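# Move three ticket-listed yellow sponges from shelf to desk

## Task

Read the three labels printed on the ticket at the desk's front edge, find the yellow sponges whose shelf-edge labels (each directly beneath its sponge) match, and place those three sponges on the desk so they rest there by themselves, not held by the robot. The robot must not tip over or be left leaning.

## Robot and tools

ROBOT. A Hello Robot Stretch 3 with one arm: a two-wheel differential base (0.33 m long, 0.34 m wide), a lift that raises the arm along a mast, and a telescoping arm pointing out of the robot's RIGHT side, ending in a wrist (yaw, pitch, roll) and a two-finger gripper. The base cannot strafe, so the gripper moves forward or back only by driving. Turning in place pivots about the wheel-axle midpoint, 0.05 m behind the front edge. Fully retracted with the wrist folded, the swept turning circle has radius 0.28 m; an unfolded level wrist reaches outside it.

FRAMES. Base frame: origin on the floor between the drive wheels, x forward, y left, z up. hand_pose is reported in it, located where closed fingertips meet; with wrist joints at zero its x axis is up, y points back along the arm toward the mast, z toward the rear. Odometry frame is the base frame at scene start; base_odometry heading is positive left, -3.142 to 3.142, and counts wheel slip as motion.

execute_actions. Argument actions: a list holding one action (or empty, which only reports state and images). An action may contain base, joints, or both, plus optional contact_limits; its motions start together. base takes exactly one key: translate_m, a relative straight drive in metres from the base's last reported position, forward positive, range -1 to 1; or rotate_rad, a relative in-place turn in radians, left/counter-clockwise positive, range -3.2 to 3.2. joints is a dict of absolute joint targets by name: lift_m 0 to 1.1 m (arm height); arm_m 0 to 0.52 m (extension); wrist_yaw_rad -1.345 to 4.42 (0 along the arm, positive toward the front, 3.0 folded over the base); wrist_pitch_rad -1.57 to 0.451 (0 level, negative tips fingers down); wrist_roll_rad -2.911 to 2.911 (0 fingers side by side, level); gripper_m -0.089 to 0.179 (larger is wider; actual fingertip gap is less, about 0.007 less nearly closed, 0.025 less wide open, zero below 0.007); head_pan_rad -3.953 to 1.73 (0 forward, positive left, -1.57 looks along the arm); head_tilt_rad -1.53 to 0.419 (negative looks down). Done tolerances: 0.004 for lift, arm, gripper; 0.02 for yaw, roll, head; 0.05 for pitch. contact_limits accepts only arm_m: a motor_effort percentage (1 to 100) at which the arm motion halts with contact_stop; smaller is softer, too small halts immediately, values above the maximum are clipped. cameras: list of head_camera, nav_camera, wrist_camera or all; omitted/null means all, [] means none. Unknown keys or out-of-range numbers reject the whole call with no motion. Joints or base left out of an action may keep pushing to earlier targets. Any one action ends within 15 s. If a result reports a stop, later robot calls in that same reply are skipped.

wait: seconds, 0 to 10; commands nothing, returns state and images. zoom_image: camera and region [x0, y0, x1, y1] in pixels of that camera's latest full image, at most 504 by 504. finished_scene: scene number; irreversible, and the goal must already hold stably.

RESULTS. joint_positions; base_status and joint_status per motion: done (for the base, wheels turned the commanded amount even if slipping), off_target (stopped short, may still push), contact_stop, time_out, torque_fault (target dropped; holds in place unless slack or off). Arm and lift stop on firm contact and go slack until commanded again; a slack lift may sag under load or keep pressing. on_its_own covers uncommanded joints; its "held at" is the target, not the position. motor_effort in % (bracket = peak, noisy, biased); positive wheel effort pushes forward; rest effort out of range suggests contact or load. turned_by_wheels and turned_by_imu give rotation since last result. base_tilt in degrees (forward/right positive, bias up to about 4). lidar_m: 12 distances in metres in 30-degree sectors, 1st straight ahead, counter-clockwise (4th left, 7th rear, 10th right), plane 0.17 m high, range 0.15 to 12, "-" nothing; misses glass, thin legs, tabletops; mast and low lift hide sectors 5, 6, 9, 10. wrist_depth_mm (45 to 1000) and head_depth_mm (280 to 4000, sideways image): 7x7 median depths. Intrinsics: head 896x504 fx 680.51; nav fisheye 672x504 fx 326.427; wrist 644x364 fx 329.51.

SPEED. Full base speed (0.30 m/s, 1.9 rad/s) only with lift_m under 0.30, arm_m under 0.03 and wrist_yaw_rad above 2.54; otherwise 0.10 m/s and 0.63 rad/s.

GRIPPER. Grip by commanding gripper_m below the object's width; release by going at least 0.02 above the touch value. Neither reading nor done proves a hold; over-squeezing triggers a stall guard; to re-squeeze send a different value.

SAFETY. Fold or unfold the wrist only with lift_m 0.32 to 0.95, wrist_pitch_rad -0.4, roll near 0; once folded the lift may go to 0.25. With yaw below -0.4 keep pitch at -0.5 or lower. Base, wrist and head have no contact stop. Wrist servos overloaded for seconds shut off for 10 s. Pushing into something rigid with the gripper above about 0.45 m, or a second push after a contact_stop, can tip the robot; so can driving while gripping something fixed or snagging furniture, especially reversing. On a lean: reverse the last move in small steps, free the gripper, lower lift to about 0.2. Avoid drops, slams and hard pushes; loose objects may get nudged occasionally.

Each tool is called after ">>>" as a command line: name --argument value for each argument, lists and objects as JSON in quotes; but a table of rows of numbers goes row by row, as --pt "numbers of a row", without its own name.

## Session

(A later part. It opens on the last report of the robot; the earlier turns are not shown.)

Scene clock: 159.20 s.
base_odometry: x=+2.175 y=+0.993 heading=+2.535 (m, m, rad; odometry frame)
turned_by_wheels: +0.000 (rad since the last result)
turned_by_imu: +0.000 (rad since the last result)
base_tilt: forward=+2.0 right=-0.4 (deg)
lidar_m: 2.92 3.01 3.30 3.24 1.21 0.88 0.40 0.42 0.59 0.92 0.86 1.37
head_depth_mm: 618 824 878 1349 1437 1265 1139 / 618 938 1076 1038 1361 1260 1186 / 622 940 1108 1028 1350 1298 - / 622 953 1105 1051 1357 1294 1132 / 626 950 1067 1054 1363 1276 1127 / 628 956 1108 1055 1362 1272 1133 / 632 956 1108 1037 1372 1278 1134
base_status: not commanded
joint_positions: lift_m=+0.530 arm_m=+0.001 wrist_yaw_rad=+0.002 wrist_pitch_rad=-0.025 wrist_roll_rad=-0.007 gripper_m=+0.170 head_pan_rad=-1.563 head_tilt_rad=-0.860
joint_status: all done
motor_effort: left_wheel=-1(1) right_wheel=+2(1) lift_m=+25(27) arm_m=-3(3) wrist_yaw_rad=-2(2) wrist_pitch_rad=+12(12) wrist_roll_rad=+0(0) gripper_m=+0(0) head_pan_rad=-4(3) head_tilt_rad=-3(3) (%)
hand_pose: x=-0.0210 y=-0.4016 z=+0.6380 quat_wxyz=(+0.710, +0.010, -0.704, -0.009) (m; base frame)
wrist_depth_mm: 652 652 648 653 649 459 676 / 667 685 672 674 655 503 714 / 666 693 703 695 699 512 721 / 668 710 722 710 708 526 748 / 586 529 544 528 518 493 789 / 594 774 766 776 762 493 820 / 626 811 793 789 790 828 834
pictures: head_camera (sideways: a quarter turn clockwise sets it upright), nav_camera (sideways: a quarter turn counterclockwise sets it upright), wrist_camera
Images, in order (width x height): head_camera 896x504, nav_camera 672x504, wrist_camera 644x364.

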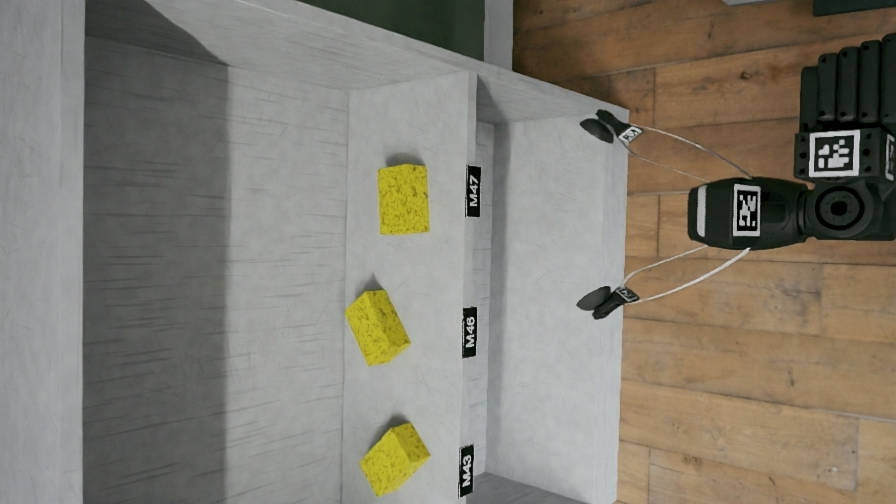

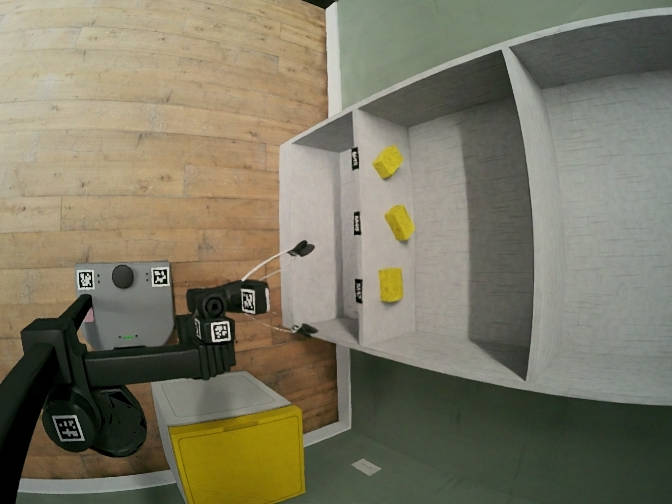

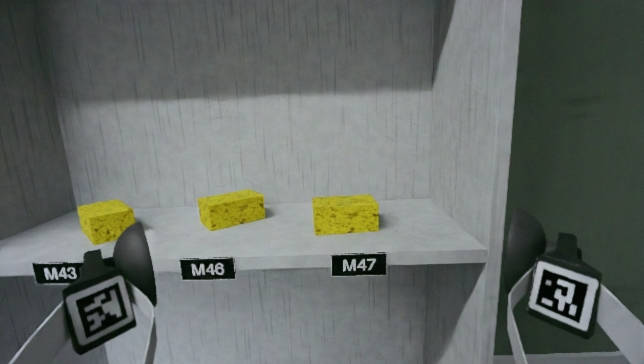

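>>> execute_actions --actions '[{"base":{"translate_m":-0.027},"joints":{"lift_m":0.505,"arm_m":0.24,"gripper_m":0.155}}]'

Scene clock: 172.23 s.
base_odometry: x=+2.197 y=+0.978 heading=+2.535 (m, m, rad; odometry frame)
turned_by_wheels: +0.000 (rad since the last result)
turned_by_imu: +0.000 (rad since the last result)
base_tilt: forward=+2.0 right=-0.3 (deg)
lidar_m: 2.94 3.07 3.30 3.25 1.17 0.85 0.38 0.39 0.55 0.80 0.87 1.37
head_depth_mm: 619 728 849 1396 1429 1273 1120 / 618 936 1054 1025 1413 1287 - / 621 944 1105 1025 - 1267 1130 / 621 942 1110 1031 1359 1275 1135 / 624 948 1091 1052 1367 1267 1131 / 627 954 1109 1051 1364 1263 1127 / 631 956 1102 1030 1378 1283 1131
base_status: done
joint_positions: lift_m=+0.505 arm_m=+0.240 wrist_yaw_rad=+0.001 wrist_pitch_rad=-0.024 wrist_roll_rad=-0.007 gripper_m=+0.155 head_pan_rad=-1.563 head_tilt_rad=-0.860
joint_status: all done
motor_effort: left_wheel=-1(5) right_wheel=+2(2) lift_m=+20(23) arm_m=+2(2) wrist_yaw_rad=-1(2) wrist_pitch_rad=+11(12) wrist_roll_rad=+0(0) gripper_m=+0(63) head_pan_rad=-5(4) head_tilt_rad=-4(4) (%)
hand_pose: x=-0.0213 y=-0.6402 z=+0.6137 quat_wxyz=(+0.710, +0.009, -0.704, -0.008) (m; base frame)
wrist_depth_mm: 426 425 421 424 418 334 222 / 435 443 436 439 435 339 223 / 456 451 456 448 453 343 226 / 471 467 466 467 467 350 228 / 487 391 476 337 450 381 229 / 350 - 336 281 301 304 221 / 271 248 255 251 247 242 220
pictures: head_camera (sideways: a quarter turn clockwise sets it upright), nav_camera (sideways: a quarter turn counterclockwise sets it upright), wrist_camera
Images, in order (width x height): head_camera 896x504, nav_camera 672x504, wrist_camera 644x364.

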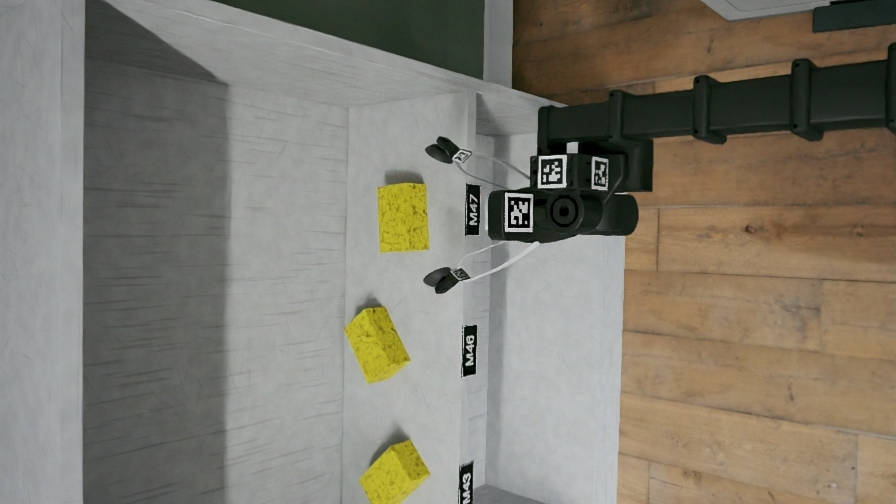

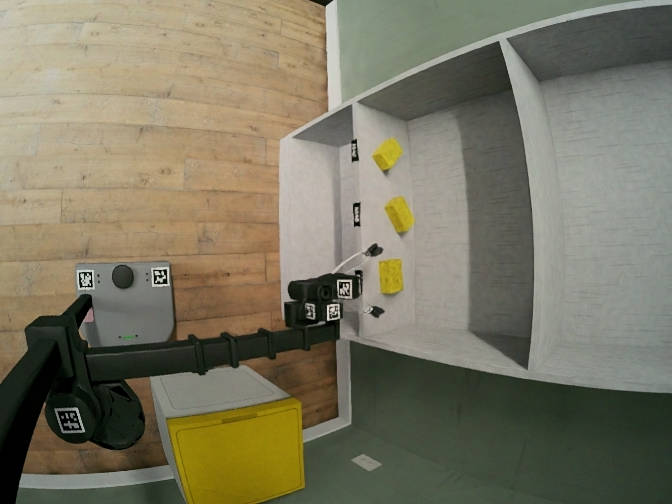

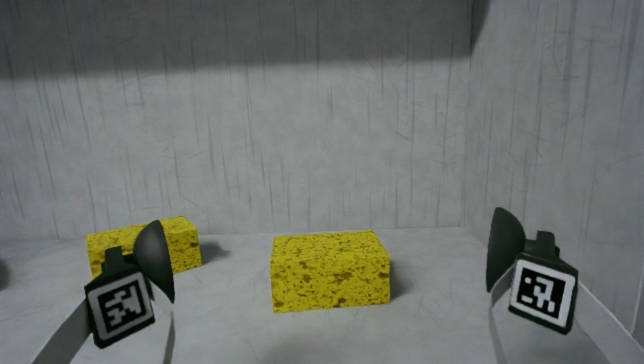

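>>> execute_actions --actions '[{"joints":{"lift_m":0.48,"arm_m":0.385},"contact_limits":{"arm_m":15}}]'

Scene clock: 190.80 s.
base_odometry: x=+2.197 y=+0.978 heading=+2.535 (m, m, rad; odometry frame)
turned_by_wheels: +0.000 (rad since the last result)
turned_by_imu: +0.001 (rad since the last result)
base_tilt: forward=+2.0 right=-0.3 (deg)
lidar_m: 2.93 3.05 3.30 3.24 1.17 0.85 0.38 0.39 0.55 0.79 0.87 1.37
head_depth_mm: 618 727 847 1402 1446 1274 1117 / 622 944 1051 1016 1424 - - / 620 940 1109 1025 1331 1271 1131 / 622 949 1100 1031 1361 1274 1125 / 625 953 1094 1054 1360 1270 1135 / 629 956 1115 1059 1366 1265 1132 / 629 960 1107 1030 1370 1273 1133
base_status: not commanded
joint_positions: lift_m=+0.480 arm_m=+0.385 wrist_yaw_rad=+0.001 wrist_pitch_rad=-0.024 wrist_roll_rad=-0.007 gripper_m=+0.155 head_pan_rad=-1.563 head_tilt_rad=-0.860
joint_status: all done
motor_effort: left_wheel=-1(2) right_wheel=+1(2) lift_m=+20(20) arm_m=+3(1) wrist_yaw_rad=-1(1) wrist_pitch_rad=+11(11) wrist_roll_rad=+0(0) gripper_m=+0(0) head_pan_rad=-4(4) head_tilt_rad=-4(3) (%)
contact_limits: arm_m 15 (drawing in: default 17, maximum 28; extending or still: default 23, maximum 37)
hand_pose: x=-0.0213 y=-0.7852 z=+0.5887 quat_wxyz=(+0.710, +0.009, -0.704, -0.008) (m; base frame)
wrist_depth_mm: 284 285 286 284 284 278 224 / 296 296 293 293 291 291 226 / 304 305 302 299 304 302 226 / 314 315 315 313 314 307 228 / 327 325 325 321 320 314 230 / 209 - 278 187 267 259 220 / 201 211 153 144 143 205 195
pictures: head_camera (sideways: a quarter turn clockwise sets it upright), nav_camera (sideways: a quarter turn counterclockwise sets it upright), wrist_camera
Images, in order (width x height): head_camera 896x504, nav_camera 672x504, wrist_camera 644x364.

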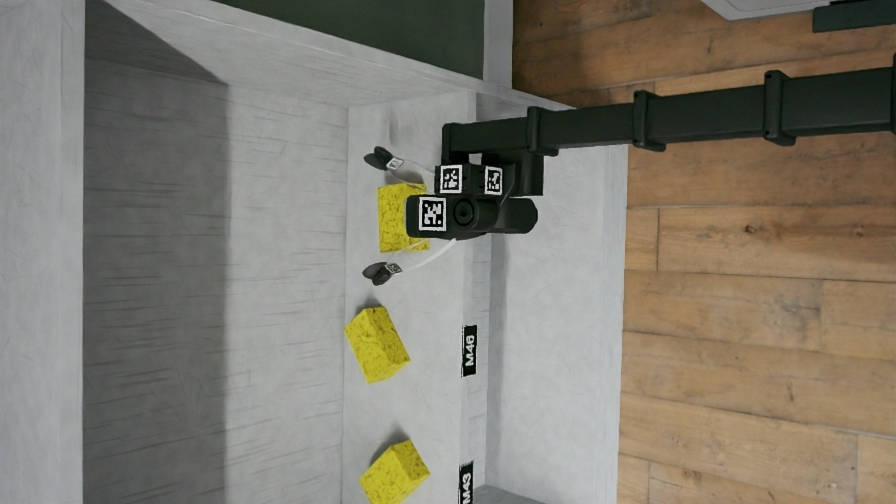

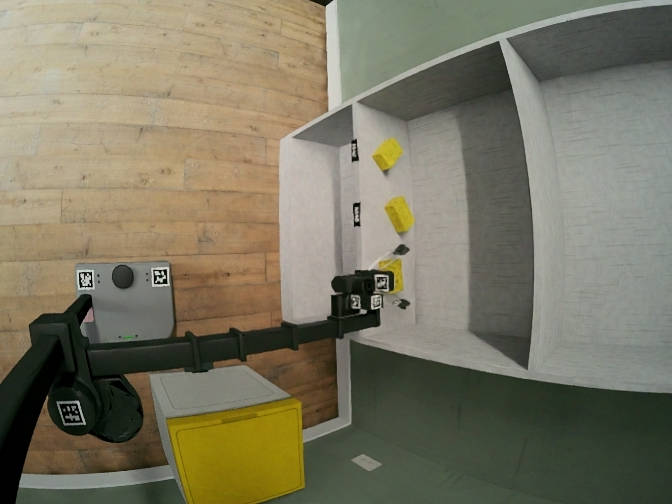

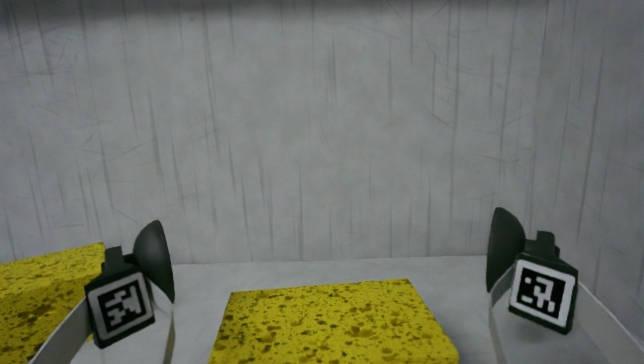

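>>> execute_actions --actions '[{"joints":{"lift_m":0.447}}]'

Scene clock: 196.63 s.
base_odometry: x=+2.197 y=+0.978 heading=+2.535 (m, m, rad; odometry frame)
turned_by_wheels: +0.000 (rad since the last result)
turned_by_imu: +0.000 (rad since the last result)
base_tilt: forward=+1.9 right=-0.4 (deg)
lidar_m: 2.94 3.04 3.30 3.23 1.17 0.85 0.38 0.39 0.55 0.79 0.87 1.37
head_depth_mm: 618 729 850 1400 1439 1268 1118 / 620 938 1046 1017 1397 1267 - / 621 936 1109 1011 1324 1266 1133 / 624 948 1104 1024 1360 1267 1134 / 624 956 1094 1053 1359 1274 1133 / 627 953 1108 1061 1368 1274 1135 / 630 958 1104 1035 1376 1267 1136
base_status: not commanded
joint_positions: lift_m=+0.447 arm_m=+0.385 wrist_yaw_rad=+0.001 wrist_pitch_rad=-0.024 wrist_roll_rad=-0.007 gripper_m=+0.155 head_pan_rad=-1.563 head_tilt_rad=-0.860
joint_status: all done
motor_effort: left_wheel=-2(2) right_wheel=+1(2) lift_m=+20(20) arm_m=+2(2) wrist_yaw_rad=-1(1) wrist_pitch_rad=+11(11) wrist_roll_rad=+0(0) gripper_m=+0(0) head_pan_rad=-3(3) head_tilt_rad=-4(3) (%)
hand_pose: x=-0.0213 y=-0.7852 z=+0.5557 quat_wxyz=(+0.710, +0.009, -0.704, -0.008) (m; base frame)
wrist_depth_mm: 281 285 284 282 280 279 224 / 294 296 293 291 292 288 225 / 307 300 303 301 299 298 228 / 316 314 313 312 311 309 228 / 208 322 311 173 266 286 230 / 199 - 126 124 126 198 199 / - 161 122 125 129 157 149
pictures: head_camera (sideways: a quarter turn clockwise sets it upright), nav_camera (sideways: a quarter turn counterclockwise sets it upright), wrist_camera
Images, in order (width x height): head_camera 896x504, nav_camera 672x504, wrist_camera 644x364.

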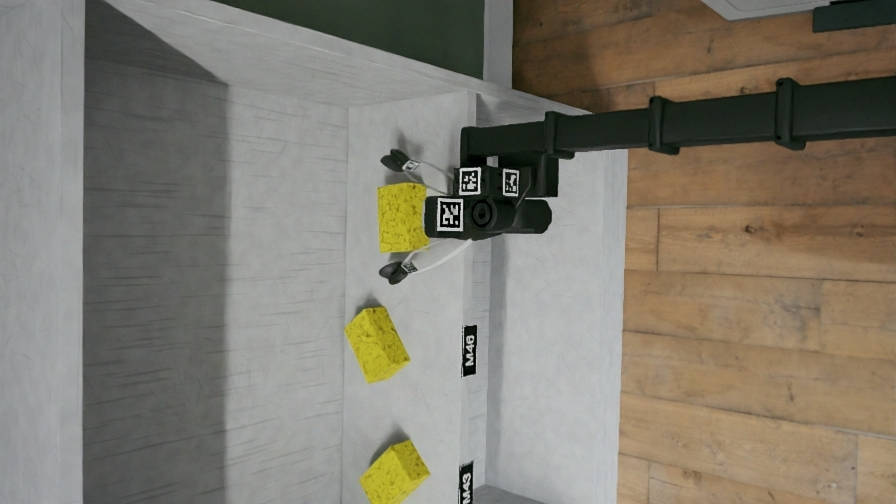

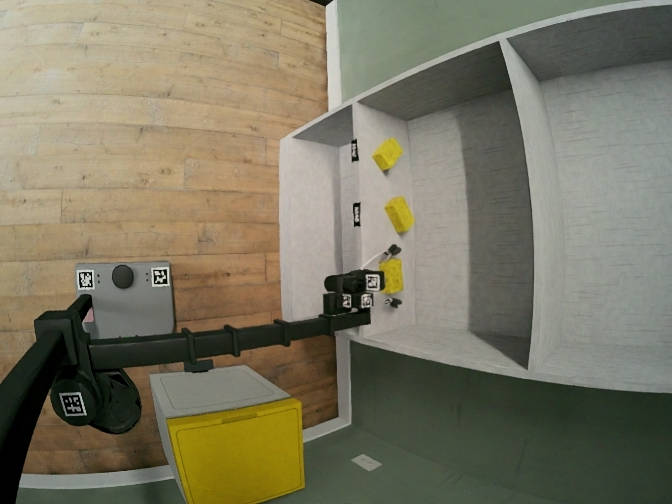

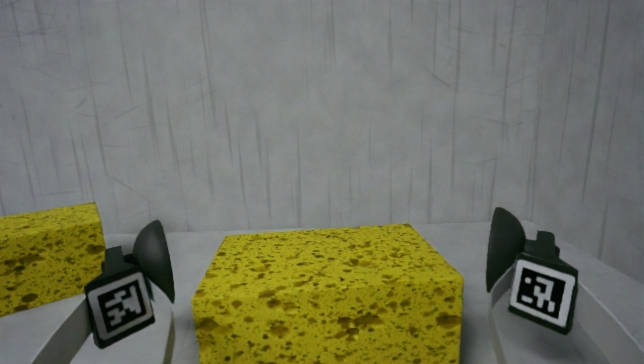

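>>> execute_actions --actions '[{"joints":{"lift_m":0.439}}]' --cameras '[]'

>>> execute_actions --actions '[{"joints":{"gripper_m":0.065}}]' --cameras '["wrist_camera"]'

>>> execute_actions --actions '[{"joints":{"lift_m":0.48}}]' --cameras '["wrist_camera"]'

Scene clock: 206.90 s.
base_odometry: x=+2.197 y=+0.978 heading=+2.535 (m, m, rad; odometry frame)
turned_by_wheels: +0.000 (rad since the last result)
turned_by_imu: +0.000 (rad since the last result)
base_tilt: forward=+2.0 right=-0.4 (deg)
lidar_m: 2.94 3.06 3.30 3.24 1.17 0.85 0.38 0.39 0.55 0.79 0.87 1.37
head_depth_mm: 617 729 848 1397 1433 1269 1117 / 621 936 1051 1021 1383 1265 - / 622 942 1104 1024 1325 1263 1129 / 623 945 1104 1024 1351 1272 1135 / 624 949 1096 1051 1365 1281 1132 / 628 950 1107 1055 1364 1274 1132 / 630 958 1102 1038 1374 1272 1129
base_status: not commanded
joint_positions: lift_m=+0.439 arm_m=+0.385 wrist_yaw_rad=+0.001 wrist_pitch_rad=-0.024 wrist_roll_rad=-0.007 gripper_m=+0.155 head_pan_rad=-1.563 head_tilt_rad=-0.860
joint_status: all done
motor_effort: left_wheel=+0(2) right_wheel=+2(2) lift_m=+20(20) arm_m=+3(2) wrist_yaw_rad=-1(1) wrist_pitch_rad=+11(11) wrist_roll_rad=+0(0) gripper_m=+0(0) head_pan_rad=-3(4) head_tilt_rad=-4(3) (%)
hand_pose: x=-0.0213 y=-0.7852 z=+0.5477 quat_wxyz=(+0.710, +0.009, -0.704, -0.008) (m; base frame)
wrist_depth_mm: 286 287 283 283 283 280 224 / 294 297 293 294 288 289 225 / 305 303 304 300 301 298 227 / 313 315 312 312 310 309 228 / 203 294 171 152 151 280 220 / 198 - 119 121 123 183 183 / - 149 122 125 128 144 138
pictures: none
No camera images: the call's "cameras" was empty. Leave "cameras" out to get every camera's image.

Scene clock: 208.30 s.
base_odometry: x=+2.197 y=+0.978 heading=+2.535 (m, m, rad; odometry frame)
turned_by_wheels: +0.000 (rad since the last result)
turned_by_imu: +0.000 (rad since the last result)
base_tilt: forward=+2.0 right=-0.3 (deg)
lidar_m: 2.94 3.04 3.28 3.24 1.17 0.85 0.38 0.39 0.55 0.80 0.87 1.37
head_depth_mm: 616 728 849 1394 1427 1269 1117 / 619 934 1048 1021 1378 1264 - / 620 940 1110 1021 1330 1269 1130 / 622 946 1112 1028 1360 1271 1128 / 625 949 1091 1051 1362 1270 1131 / 628 951 1110 1054 1367 1269 1127 / 631 956 1113 1031 1376 1272 1140
base_status: not commanded
joint_positions: lift_m=+0.439 arm_m=+0.385 wrist_yaw_rad=+0.001 wrist_pitch_rad=-0.024 wrist_roll_rad=-0.007 gripper_m=+0.066 head_pan_rad=-1.563 head_tilt_rad=-0.860
joint_status: all done
motor_effort: left_wheel=-1(1) right_wheel=+2(1) lift_m=+21(20) arm_m=+3(2) wrist_yaw_rad=+0(1) wrist_pitch_rad=+11(11) wrist_roll_rad=+0(0) gripper_m=-22(96) head_pan_rad=-3(4) head_tilt_rad=-3(4) (%)
hand_pose: x=-0.0213 y=-0.7852 z=+0.5477 quat_wxyz=(+0.710, +0.009, -0.704, -0.008) (m; base frame)
wrist_depth_mm: 286 288 283 284 278 281 225 / 297 295 293 291 292 289 226 / 305 303 302 301 302 300 230 / 313 315 317 313 311 304 229 / 203 293 163 152 147 280 222 / 198 210 121 124 130 - 183 / 157 152 125 128 135 145 143
pictures: wrist_camera
Images, in order (width x height): wrist_camera 644x364.

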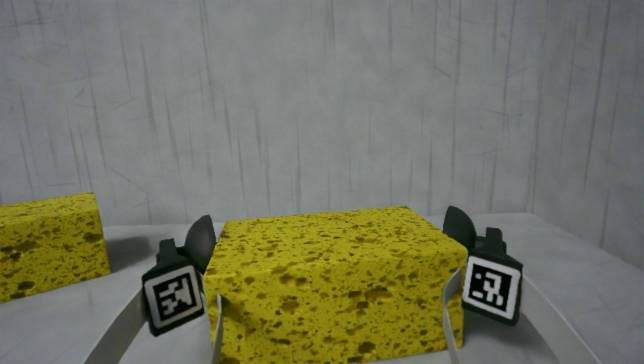

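Scene clock: 209.50 s.
base_odometry: x=+2.197 y=+0.978 heading=+2.535 (m, m, rad; odometry frame)
turned_by_wheels: +0.000 (rad since the last result)
turned_by_imu: +0.000 (rad since the last result)
base_tilt: forward=+2.0 right=-0.4 (deg)
lidar_m: 2.94 3.06 3.30 3.25 1.17 0.85 0.38 0.39 0.55 0.80 0.87 1.37
head_depth_mm: 617 727 852 1398 1446 1267 1119 / 618 936 1052 1018 1414 - - / 621 945 1083 1040 1321 1271 1130 / 621 946 1086 1053 1357 1274 1125 / 624 950 1092 1054 1359 1272 1135 / 628 958 1114 1059 1362 1271 1131 / 630 957 1111 1030 1375 1271 1130
base_status: not commanded
joint_positions: lift_m=+0.480 arm_m=+0.385 wrist_yaw_rad=+0.001 wrist_pitch_rad=-0.024 wrist_roll_rad=-0.007 gripper_m=+0.069 head_pan_rad=-1.563 head_tilt_rad=-0.860
joint_status: all done
motor_effort: left_wheel=+0(1) right_wheel=+2(2) lift_m=+25(29) arm_m=+3(2) wrist_yaw_rad=+0(0) wrist_pitch_rad=+11(11) wrist_roll_rad=+0(0) gripper_m=-21(22) head_pan_rad=-3(4) head_tilt_rad=-3(3) (%)
hand_pose: x=-0.0213 y=-0.7852 z=+0.5884 quat_wxyz=(+0.710, +0.009, -0.704, -0.008) (m; base frame)
wrist_depth_mm: 285 287 281 284 280 282 224 / 294 294 296 291 291 287 226 / 304 304 300 303 303 299 227 / 316 315 312 313 313 309 228 / 325 326 163 153 148 316 230 / 211 279 121 124 130 - 232 / 205 214 126 128 134 200 203
pictures: wrist_camera
Images, in order (width x height): wrist_camera 644x364.

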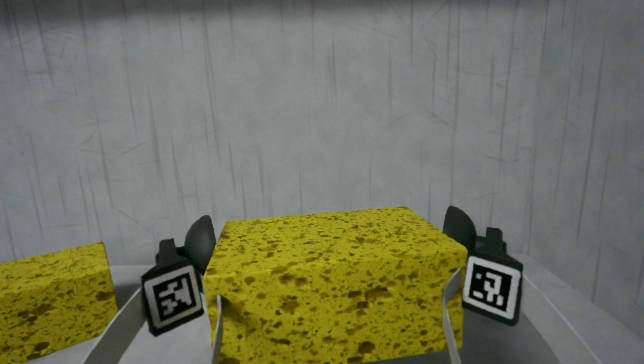

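>>> execute_actions --actions '[{"joints":{"arm_m":0}}]' --cameras '[]'

>>> execute_actions --actions '[{"base":{"translate_m":0.25},"joints":{"wrist_pitch_rad":-0.4,"wrist_yaw_rad":2.7}}]' --cameras '[]'

>>> execute_actions --actions '[{"joints":{"lift_m":0.28,"head_pan_rad":0,"head_tilt_rad":-0.6}}]'

Scene clock: 223.13 s.
base_odometry: x=+2.197 y=+0.978 heading=+2.535 (m, m, rad; odometry frame)
turned_by_wheels: +0.000 (rad since the last result)
turned_by_imu: +0.001 (rad since the last result)
base_tilt: forward=+2.0 right=-0.4 (deg)
lidar_m: 2.94 3.05 3.30 3.23 1.17 0.85 0.38 0.39 0.55 0.80 0.87 1.37
head_depth_mm: 619 726 850 1401 1442 1266 1116 / 622 939 1055 1026 1358 1269 1163 / 622 942 1108 1053 1332 1264 - / 624 947 1107 1057 1338 1267 1124 / 624 946 1100 1051 1371 1269 1132 / 627 951 1114 1060 1362 1270 1132 / 630 961 1110 1030 1368 1268 1132
base_status: not commanded
joint_positions: lift_m=+0.480 arm_m=+0.001 wrist_yaw_rad=+0.000 wrist_pitch_rad=-0.024 wrist_roll_rad=-0.007 gripper_m=+0.069 head_pan_rad=-1.563 head_tilt_rad=-0.860
joint_status: all done
motor_effort: left_wheel=-1(1) right_wheel=+1(1) lift_m=+25(26) arm_m=-3(4) wrist_yaw_rad=+0(1) wrist_pitch_rad=+11(11) wrist_roll_rad=+0(0) gripper_m=-21(21) head_pan_rad=-5(4) head_tilt_rad=-4(4) (%)
hand_pose: x=-0.0214 y=-0.4016 z=+0.5884 quat_wxyz=(+0.710, +0.009, -0.704, -0.008) (m; base frame)
wrist_depth_mm: 653 650 662 652 634 666 715 / 678 681 665 665 660 701 699 / 701 699 711 704 682 733 733 / 642 714 593 667 579 756 747 / 480 510 163 152 147 771 774 / 694 798 121 124 130 - 823 / 677 817 125 128 135 826 833
pictures: none
No camera images: the call's "cameras" was empty. Leave "cameras" out to get every camera's image.

Scene clock: 226.63 s.
base_odometry: x=+1.992 y=+1.120 heading=+2.535 (m, m, rad; odometry frame)
turned_by_wheels: +0.000 (rad since the last result)
turned_by_imu: +0.002 (rad since the last result)
base_tilt: forward=+2.0 right=-0.3 (deg)
lidar_m: 2.70 2.79 3.53 3.25 1.53 1.11 0.63 0.65 0.81 0.93 0.73 1.37
head_depth_mm: 621 934 1106 1052 1353 1263 1124 / 619 943 1099 1053 1361 1272 1161 / 619 942 1083 1039 1355 1263 1171 / 625 950 1099 1057 1369 1273 - / 660 952 1098 1020 1361 1264 1129 / 664 957 1105 1054 1366 1270 1128 / 665 845 907 1397 1443 1267 1132
base_status: done
joint_positions: lift_m=+0.480 arm_m=+0.001 wrist_yaw_rad=+2.698 wrist_pitch_rad=-0.417 wrist_roll_rad=-0.007 gripper_m=+0.069 head_pan_rad=-1.563 head_tilt_rad=-0.860
joint_status: all done
motor_effort: left_wheel=-2(3) right_wheel=+1(5) lift_m=+25(26) arm_m=-3(3) wrist_yaw_rad=+2(4) wrist_pitch_rad=+8(10) wrist_roll_rad=+1(0) gripper_m=-21(20) head_pan_rad=-4(4) head_tilt_rad=-4(4) (%)
hand_pose: x=+0.0751 y=+0.0568 z=+0.4928 quat_wxyz=(+0.295, +0.705, -0.008, +0.645) (m; base frame)
wrist_depth_mm: - - - - - - - / - - - - - - - / - - - - - - - / - - - - - - - / - 931 163 152 147 922 867 / - 818 121 124 130 - 741 / - 661 125 128 135 629 655
pictures: none
No camera images: the call's "cameras" was empty. Leave "cameras" out to get every camera's image.

Scene clock: 229.30 s.
base_odometry: x=+1.992 y=+1.120 heading=+2.535 (m, m, rad; odometry frame)
turned_by_wheels: +0.000 (rad since the last result)
turned_by_imu: +0.000 (rad since the last result)
base_tilt: forward=+2.0 right=-0.4 (deg)
lidar_m: 2.69 2.79 3.55 3.24 1.53 1.11 0.63 0.65 0.81 0.93 0.74 1.37
head_depth_mm: 2260 2450 2258 2156 1792 1460 1238 / 2254 2533 2756 2259 1773 1458 1240 / 2296 2516 2759 2241 1769 1461 1246 / 2296 2555 2813 2257 1769 1459 1238 / 2289 2542 2800 2242 1769 1463 1237 / 2278 2533 2784 2253 1761 1450 1240 / 2290 2552 2769 2249 1775 1466 1237
base_status: not commanded
joint_positions: lift_m=+0.280 arm_m=+0.001 wrist_yaw_rad=+2.698 wrist_pitch_rad=-0.418 wrist_roll_rad=-0.007 gripper_m=+0.069 head_pan_rad=-0.007 head_tilt_rad=-0.606
joint_status: all done
motor_effort: left_wheel=-1(2) right_wheel=+1(2) lift_m=+20(22) arm_m=-3(2) wrist_yaw_rad=+2(3) wrist_pitch_rad=+9(8) wrist_roll_rad=+0(0) gripper_m=-20(21) head_pan_rad=+5(56) head_tilt_rad=+2(16) (%)
hand_pose: x=+0.0750 y=+0.0567 z=+0.2928 quat_wxyz=(+0.296, +0.705, -0.008, +0.645) (m; base frame)
wrist_depth_mm: - - - - - - - / - - - - - - - / - - 996 963 969 912 898 / 797 782 762 757 741 723 703 / - 625 163 152 147 601 580 / - 547 121 124 131 - 488 / - - 124 128 135 427 432
pictures: head_camera (sideways: a quarter turn clockwise sets it upright), nav_camera (sideways: a quarter turn counterclockwise sets it upright), wrist_camera
Images, in order (width x height): head_camera 896x504, nav_camera 672x504, wrist_camera 644x364.

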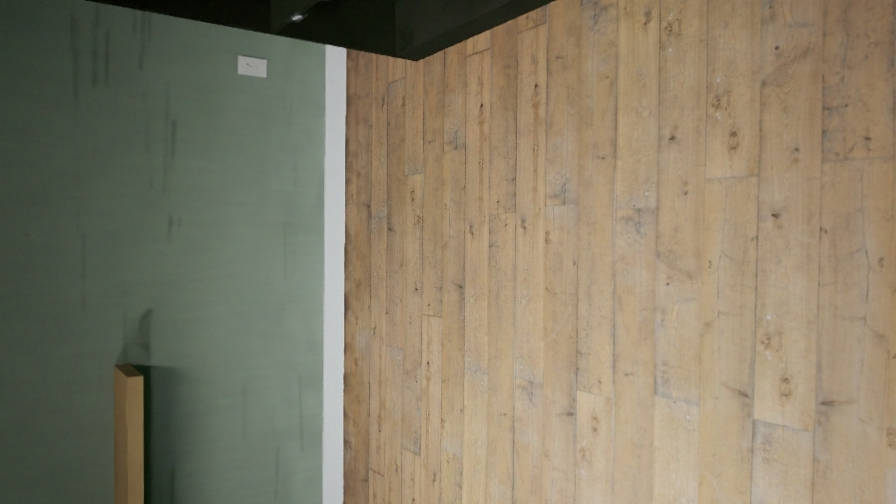

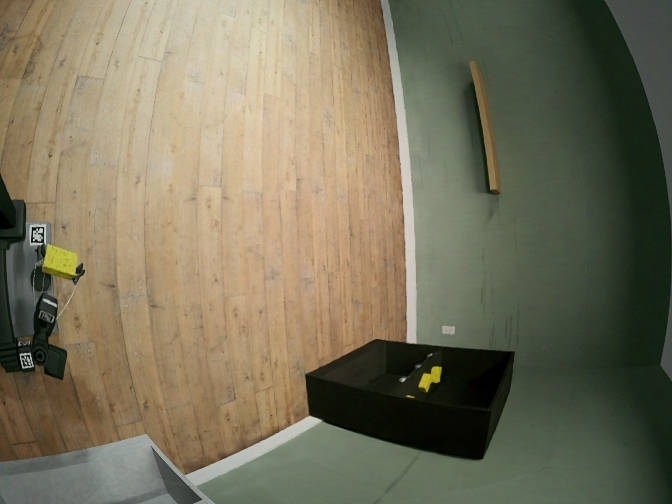

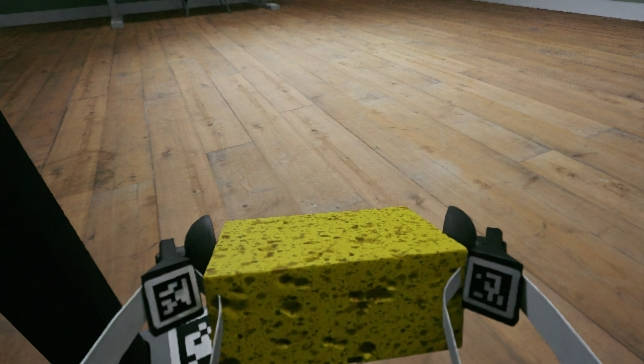

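>>> execute_actions --actions '[{"base":{"rotate_rad":1.553}}]' --cameras '[]'

>>> execute_actions --actions '[{"base":{"translate_m":1.0}}]' --cameras '[]'

>>> execute_actions --actions '[{"base":{"translate_m":1.0}}]'

Scene clock: 242.80 s.
base_odometry: x=+1.992 y=+1.120 heading=-2.196 (m, m, rad; odometry frame)
turned_by_wheels: +1.553 (rad since the last result)
turned_by_imu: +1.559 (rad since the last result)
base_tilt: forward=+2.0 right=-0.3 (deg)
lidar_m: 3.24 1.55 1.12 0.63 0.65 0.81 0.93 0.74 1.35 2.69 2.79 3.51
head_depth_mm: 3249 3516 3070 2251 1765 1463 1239 / 3239 3327 3024 2228 1771 1458 1247 / 3226 3476 3071 2266 1773 1469 1238 / 3260 3622 3089 2267 1783 1465 1251 / 3310 3565 3109 2253 1782 1451 1246 / 3249 3621 3044 2263 1752 1465 1250 / 3167 3253 2920 2271 1774 1457 1240
base_status: done
joint_positions: lift_m=+0.280 arm_m=+0.001 wrist_yaw_rad=+2.698 wrist_pitch_rad=-0.418 wrist_roll_rad=-0.007 gripper_m=+0.069 head_pan_rad=-0.007 head_tilt_rad=-0.605
joint_status: not commanded
motor_effort: left_wheel=-1(6) right_wheel=+2(10) lift_m=+21(20) arm_m=-3(3) wrist_yaw_rad=+2(2) wrist_pitch_rad=+8(8) wrist_roll_rad=+0(0) gripper_m=-21(21) head_pan_rad=+4(5) head_tilt_rad=+2(2) (%)
hand_pose: x=+0.0750 y=+0.0567 z=+0.2928 quat_wxyz=(+0.296, +0.705, -0.008, +0.645) (m; base frame)
wrist_depth_mm: 505 924 - - - - - / 545 - - - - - - / 580 787 997 975 958 951 900 / 621 698 754 750 724 740 705 / - 634 163 152 148 609 576 / - 544 120 124 130 - 490 / - - 124 129 135 422 433
pictures: none
No camera images: the call's "cameras" was empty. Leave "cameras" out to get every camera's image.

Scene clock: 247.73 s.
base_odometry: x=+1.407 y=+0.309 heading=-2.196 (m, m, rad; odometry frame)
turned_by_wheels: +0.000 (rad since the last result)
turned_by_imu: +0.006 (rad since the last result)
base_tilt: forward=+2.0 right=-0.3 (deg)
lidar_m: 2.19 1.53 1.13 1.09 1.12 1.24 1.70 2.04 2.66 2.68 2.78 2.56
head_depth_mm: 2377 2413 2786 2232 1767 1454 1235 / 2360 2239 2811 2239 1770 1452 1237 / 2357 2384 2849 2262 1771 1468 1255 / 2369 2378 2809 2263 1766 1478 1232 / 2385 2387 2798 2265 1758 1464 1243 / 2399 2633 2826 2236 1776 1456 1247 / 2395 2626 2858 2249 1771 1454 1237
base_status: done
joint_positions: lift_m=+0.280 arm_m=+0.001 wrist_yaw_rad=+2.699 wrist_pitch_rad=-0.418 wrist_roll_rad=-0.007 gripper_m=+0.069 head_pan_rad=-0.007 head_tilt_rad=-0.605
joint_status: not commanded
motor_effort: left_wheel=-2(5) right_wheel=+2(8) lift_m=+20(21) arm_m=-3(2) wrist_yaw_rad=+2(3) wrist_pitch_rad=+9(9) wrist_roll_rad=+0(0) gripper_m=-21(21) head_pan_rad=+4(4) head_tilt_rad=+2(2) (%)
hand_pose: x=+0.0749 y=+0.0567 z=+0.2927 quat_wxyz=(+0.296, +0.705, -0.007, +0.645) (m; base frame)
wrist_depth_mm: 855 978 - - - - - / 970 - - - - - - / 943 - - 941 939 954 901 / 781 792 758 749 736 719 700 / - 629 162 152 148 607 591 / - 550 121 124 130 - 487 / - - 123 129 134 429 429
pictures: none
No camera images: the call's "cameras" was empty. Leave "cameras" out to get every camera's image.

Scene clock: 252.67 s.
base_odometry: x=+0.822 y=-0.502 heading=-2.196 (m, m, rad; odometry frame)
turned_by_wheels: +0.000 (rad since the last result)
turned_by_imu: +0.006 (rad since the last result)
base_tilt: forward=+2.0 right=-0.4 (deg)
lidar_m: 1.34 1.56 1.12 1.06 1.14 1.54 2.70 2.97 2.78 2.67 2.55 1.22
head_depth_mm: 1505 1660 1366 1372 1775 1465 1241 / 1516 1671 1362 2007 1716 1461 1237 / 1508 1669 1367 2017 1772 1462 1240 / 1508 1680 1381 1133 1766 1466 1239 / 1511 1666 1375 1570 1723 1457 1240 / 1515 1680 1378 2077 1772 1450 1237 / 1515 1680 1874 2078 1780 1465 1247
base_status: done
joint_positions: lift_m=+0.280 arm_m=+0.001 wrist_yaw_rad=+2.699 wrist_pitch_rad=-0.418 wrist_roll_rad=-0.007 gripper_m=+0.069 head_pan_rad=-0.007 head_tilt_rad=-0.605
joint_status: not commanded
motor_effort: left_wheel=-2(5) right_wheel=+2(8) lift_m=+21(20) arm_m=-3(3) wrist_yaw_rad=+2(2) wrist_pitch_rad=+9(8) wrist_roll_rad=+0(0) gripper_m=-21(21) head_pan_rad=+4(5) head_tilt_rad=+2(2) (%)
hand_pose: x=+0.0749 y=+0.0567 z=+0.2927 quat_wxyz=(+0.296, +0.705, -0.007, +0.645) (m; base frame)
wrist_depth_mm: 878 960 - - - - - / 943 - - - - - - / 946 - - 973 938 940 898 / 790 771 756 741 742 725 703 / - 634 164 152 147 599 582 / - 543 121 124 130 - 489 / - - 123 129 135 425 425
pictures: head_camera (sideways: a quarter turn clockwise sets it upright), nav_camera (sideways: a quarter turn counterclockwise sets it upright), wrist_camera
Images, in order (width x height): head_camera 896x504, nav_camera 672x504, wrist_camera 644x364.

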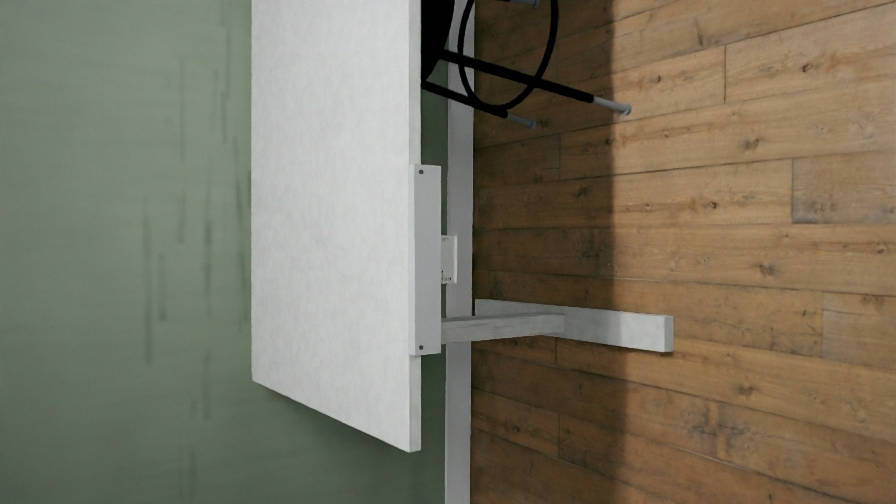

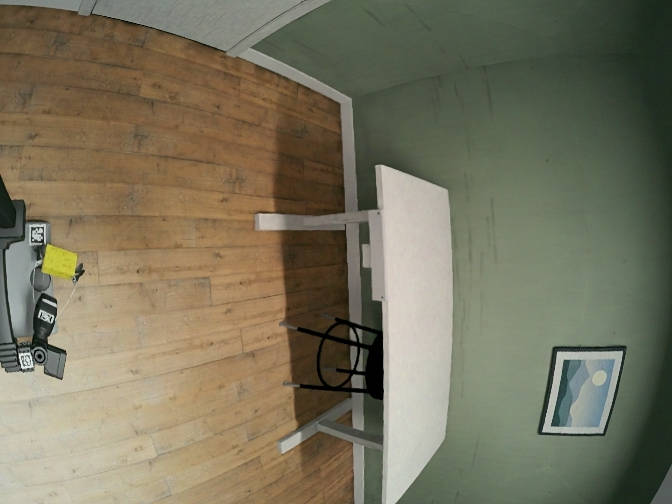

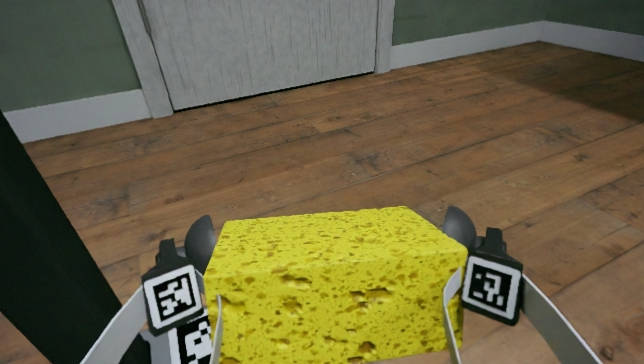

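>>> execute_actions --actions '[{"base":{"translate_m":0.45}}]' --cameras '[]'

>>> execute_actions --actions '[{"base":{"rotate_rad":1.555},"joints":{"head_pan_rad":-1.57,"head_tilt_rad":-0.7}}]' --cameras '[]'

>>> execute_actions --actions '[{"joints":{"lift_m":0.8}}]'

Scene clock: 262.80 s.
base_odometry: x=+0.558 y=-0.867 heading=-2.196 (m, m, rad; odometry frame)
turned_by_wheels: +0.000 (rad since the last result)
turned_by_imu: +0.003 (rad since the last result)
base_tilt: forward=+2.1 right=-0.5 (deg)
lidar_m: 0.89 1.39 1.11 1.07 1.12 1.55 2.60 3.38 2.77 2.67 1.36 0.79
head_depth_mm: 1117 1231 1304 1003 787 1392 1232 / 1118 1234 1305 994 787 1450 1237 / 1125 1236 1319 999 789 1386 1238 / 1124 1240 1313 1000 787 1360 1246 / 1120 1241 1319 1000 787 1359 1232 / 1126 1244 1312 1004 790 1386 1243 / 1128 1250 1392 1043 789 1470 1236
base_status: done
joint_positions: lift_m=+0.280 arm_m=+0.001 wrist_yaw_rad=+2.699 wrist_pitch_rad=-0.418 wrist_roll_rad=-0.007 gripper_m=+0.069 head_pan_rad=-0.007 head_tilt_rad=-0.605
joint_status: not commanded
motor_effort: left_wheel=-2(5) right_wheel=+3(8) lift_m=+20(21) arm_m=-3(3) wrist_yaw_rad=+1(1) wrist_pitch_rad=+9(9) wrist_roll_rad=+0(0) gripper_m=-21(21) head_pan_rad=+5(4) head_tilt_rad=+2(2) (%)
hand_pose: x=+0.0749 y=+0.0567 z=+0.2927 quat_wxyz=(+0.296, +0.705, -0.007, +0.645) (m; base frame)
wrist_depth_mm: 874 939 - - - - - / 916 - - - - - - / 960 998 998 968 923 909 911 / 788 773 770 751 732 713 648 / - 625 163 152 148 618 578 / - 552 121 124 130 - 492 / - - 124 128 135 430 433
pictures: none
No camera images: the call's "cameras" was empty. Leave "cameras" out to get every camera's image.

Scene clock: 265.10 s.
base_odometry: x=+0.558 y=-0.867 heading=-0.641 (m, m, rad; odometry frame)
turned_by_wheels: +1.555 (rad since the last result)
turned_by_imu: +1.561 (rad since the last result)
base_tilt: forward=+1.9 right=-0.3 (deg)
lidar_m: 1.08 1.11 1.53 2.60 3.54 2.79 2.67 1.36 0.80 0.90 0.91 1.12
head_depth_mm: 1139 1272 1136 883 1129 1352 1192 / 1137 1266 1148 886 785 1371 1196 / 1134 1277 1141 886 763 1388 1191 / 1147 1278 1135 888 763 1371 1187 / 1144 1277 1148 889 764 1349 1196 / 1148 1282 1145 889 782 1374 1194 / 1146 1291 1428 888 1516 1381 1188
base_status: done
joint_positions: lift_m=+0.280 arm_m=+0.001 wrist_yaw_rad=+2.699 wrist_pitch_rad=-0.418 wrist_roll_rad=-0.007 gripper_m=+0.069 head_pan_rad=-1.563 head_tilt_rad=-0.692
joint_status: all done
motor_effort: left_wheel=-2(8) right_wheel=+2(10) lift_m=+20(21) arm_m=-3(3) wrist_yaw_rad=+2(2) wrist_pitch_rad=+9(9) wrist_roll_rad=+0(0) gripper_m=-21(21) head_pan_rad=-4(53) head_tilt_rad=-2(10) (%)
hand_pose: x=+0.0749 y=+0.0566 z=+0.2927 quat_wxyz=(+0.296, +0.705, -0.007, +0.645) (m; base frame)
wrist_depth_mm: - - - - - - 864 / - - - - - - 910 / - 997 - 991 945 908 886 / 792 781 758 754 721 707 717 / - 625 163 152 148 600 581 / - 552 121 124 130 - 493 / - - 124 128 135 425 423
pictures: none
No camera images: the call's "cameras" was empty. Leave "cameras" out to get every camera's image.

Scene clock: 270.67 s.
base_odometry: x=+0.558 y=-0.867 heading=-0.641 (m, m, rad; odometry frame)
turned_by_wheels: +0.000 (rad since the last result)
turned_by_imu: +0.001 (rad since the last result)
base_tilt: forward=+2.1 right=-0.4 (deg)
lidar_m: 1.07 1.11 1.53 2.60 3.53 2.78 2.67 1.36 0.80 0.90 0.90 1.12
head_depth_mm: 1137 1273 1145 887 1122 1361 - / 1136 1275 1142 882 784 1375 - / 1138 1278 1142 887 764 1387 - / 1144 1274 1145 888 764 1418 - / 1145 1287 1156 883 762 1360 1215 / 1141 1279 1145 891 786 1389 1195 / 1145 1289 1437 886 1516 1383 1192
base_status: not commanded
joint_positions: lift_m=+0.800 arm_m=+0.001 wrist_yaw_rad=+2.699 wrist_pitch_rad=-0.419 wrist_roll_rad=-0.007 gripper_m=+0.069 head_pan_rad=-1.563 head_tilt_rad=-0.692
joint_status: all done
motor_effort: left_wheel=-1(1) right_wheel=+2(2) lift_m=+26(27) arm_m=-3(3) wrist_yaw_rad=+1(1) wrist_pitch_rad=+9(9) wrist_roll_rad=+0(0) gripper_m=-21(21) head_pan_rad=-4(4) head_tilt_rad=-3(3) (%)
hand_pose: x=+0.0749 y=+0.0566 z=+0.8124 quat_wxyz=(+0.296, +0.705, -0.007, +0.645) (m; base frame)
wrist_depth_mm: - - - - - - 859 / - - - - - - 930 / - - - - - - 963 / - - - - - - 977 / - - 163 152 147 - - / - - 121 124 130 - - / - 988 125 129 135 985 963
pictures: head_camera (sideways: a quarter turn clockwise sets it upright), nav_camera (sideways: a quarter turn counterclockwise sets it upright), wrist_camera
Images, in order (width x height): head_camera 896x504, nav_camera 672x504, wrist_camera 644x364.

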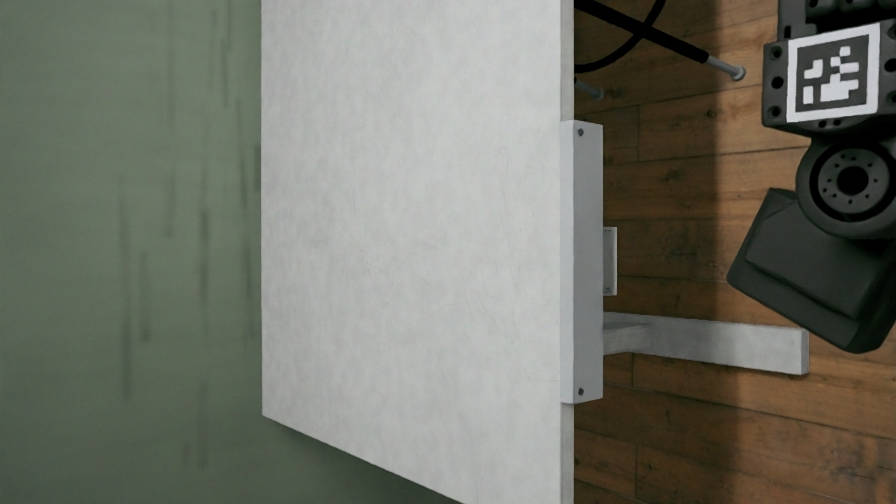

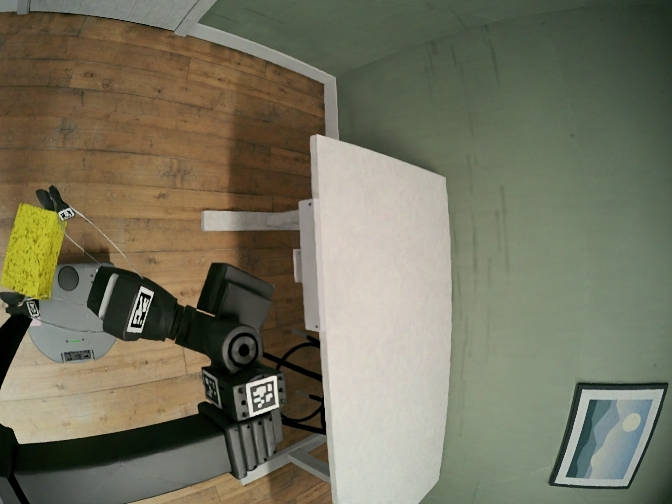

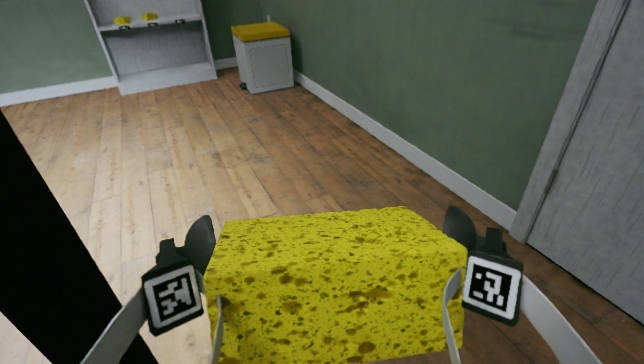

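>>> execute_actions --actions '[{"joints":{"lift_m":0.84,"wrist_yaw_rad":0}}]' --cameras '[]'

>>> execute_actions --actions '[{"joints":{"lift_m":0.77,"wrist_pitch_rad":-0.15,"arm_m":0.33}}]'

Scene clock: 282.77 s.
base_odometry: x=+0.558 y=-0.867 heading=-0.641 (m, m, rad; odometry frame)
turned_by_wheels: +0.000 (rad since the last result)
turned_by_imu: +0.001 (rad since the last result)
base_tilt: forward=+2.0 right=-0.4 (deg)
lidar_m: 1.07 1.11 1.53 2.60 3.54 2.78 2.67 1.36 0.80 0.89 0.90 1.12
head_depth_mm: 1125 1266 1138 884 1130 1405 - / 1136 1273 1146 883 772 1387 - / 1136 1277 1140 887 735 - - / 1139 1278 1147 884 734 1353 1188 / 1142 1280 1146 884 763 1356 1195 / 1150 1281 1141 889 784 1383 1199 / 1150 1280 1443 888 1523 1379 1190
base_status: not commanded
joint_positions: lift_m=+0.840 arm_m=+0.001 wrist_yaw_rad=+0.002 wrist_pitch_rad=-0.419 wrist_roll_rad=-0.007 gripper_m=+0.069 head_pan_rad=-1.563 head_tilt_rad=-0.692
joint_status: all done
motor_effort: left_wheel=-2(1) right_wheel=+2(2) lift_m=+25(26) arm_m=-3(3) wrist_yaw_rad=-3(3) wrist_pitch_rad=+9(9) wrist_roll_rad=+0(0) gripper_m=-21(21) head_pan_rad=-4(4) head_tilt_rad=-3(3) (%)
hand_pose: x=-0.0211 y=-0.3703 z=+0.8524 quat_wxyz=(+0.694, +0.148, -0.689, -0.146) (m; base frame)
wrist_depth_mm: 959 - - - - - - / - - 852 846 794 787 764 / - 645 600 586 571 564 549 / - 475 464 461 449 438 429 / 421 395 163 153 147 401 715 / - - 121 124 130 - - / - - 125 128 135 985 -
pictures: none
No camera images: the call's "cameras" was empty. Leave "cameras" out to get every camera's image.

Scene clock: 286.40 s.
base_odometry: x=+0.558 y=-0.867 heading=-0.641 (m, m, rad; odometry frame)
turned_by_wheels: +0.000 (rad since the last result)
turned_by_imu: +0.000 (rad since the last result)
base_tilt: forward=+2.1 right=-0.4 (deg)
lidar_m: 1.07 1.11 1.54 2.60 3.54 2.79 2.67 1.36 0.79 0.90 0.91 1.12
head_depth_mm: 1135 1268 1138 911 - - - / 1129 1262 1140 - 1147 1373 1189 / 1142 1274 1188 - 766 1380 1187 / 1141 1276 1167 856 765 1371 1189 / 1140 1278 1146 891 762 1356 1190 / 1144 1290 1152 886 784 1377 1190 / 1147 1292 1445 888 1525 1376 1200
base_status: not commanded
joint_positions: lift_m=+0.770 arm_m=+0.330 wrist_yaw_rad=+0.001 wrist_pitch_rad=-0.175 wrist_roll_rad=-0.007 gripper_m=+0.069 head_pan_rad=-1.563 head_tilt_rad=-0.692
joint_status: all done
motor_effort: left_wheel=-1(1) right_wheel=+2(2) lift_m=+20(22) arm_m=+2(3) wrist_yaw_rad=-1(2) wrist_pitch_rad=+11(12) wrist_roll_rad=+0(0) gripper_m=-20(21) head_pan_rad=-4(4) head_tilt_rad=-3(3) (%)
hand_pose: x=-0.0213 y=-0.7228 z=+0.8405 quat_wxyz=(+0.707, +0.063, -0.702, -0.062) (m; base frame)
wrist_depth_mm: 697 718 715 721 706 720 708 / 744 745 749 734 747 765 761 / 774 783 789 788 787 789 789 / 852 696 629 601 588 569 556 / 497 449 163 152 147 426 398 / 344 351 121 124 130 - 312 / 280 271 125 128 135 259 257
pictures: head_camera (sideways: a quarter turn clockwise sets it upright), nav_camera (sideways: a quarter turn counterclockwise sets it upright), wrist_camera
Images, in order (width x height): head_camera 896x504, nav_camera 672x504, wrist_camera 644x364.

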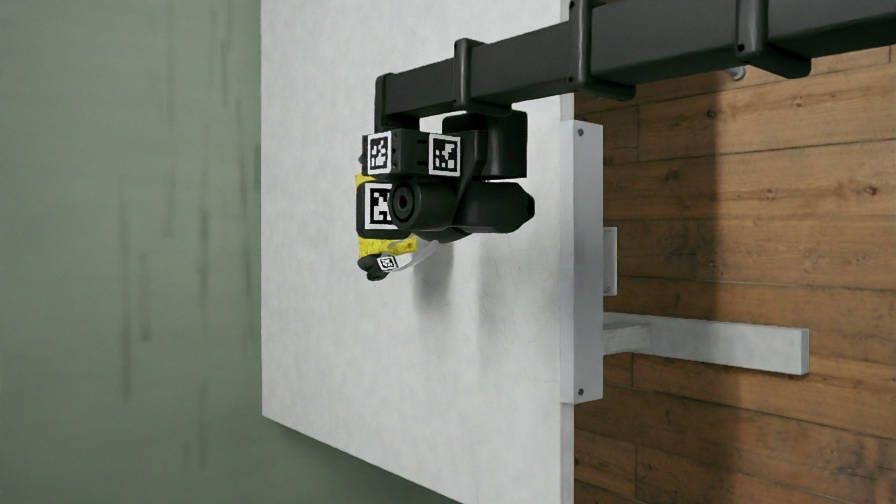

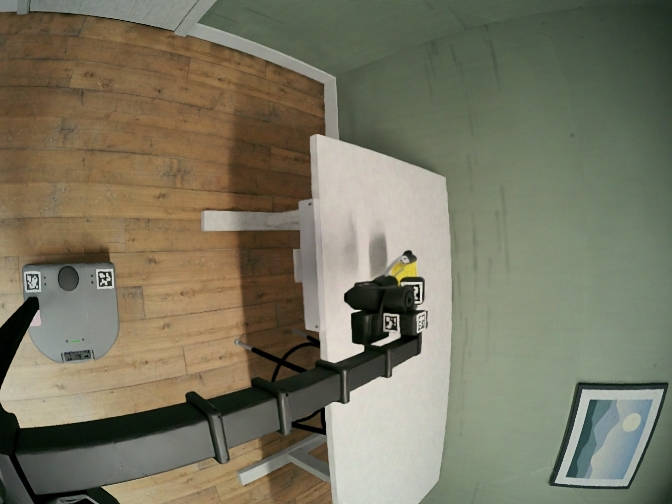

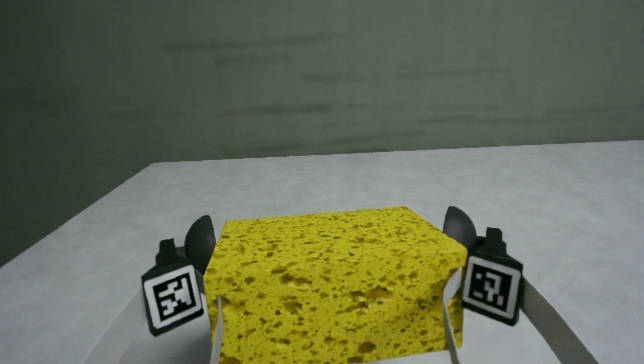

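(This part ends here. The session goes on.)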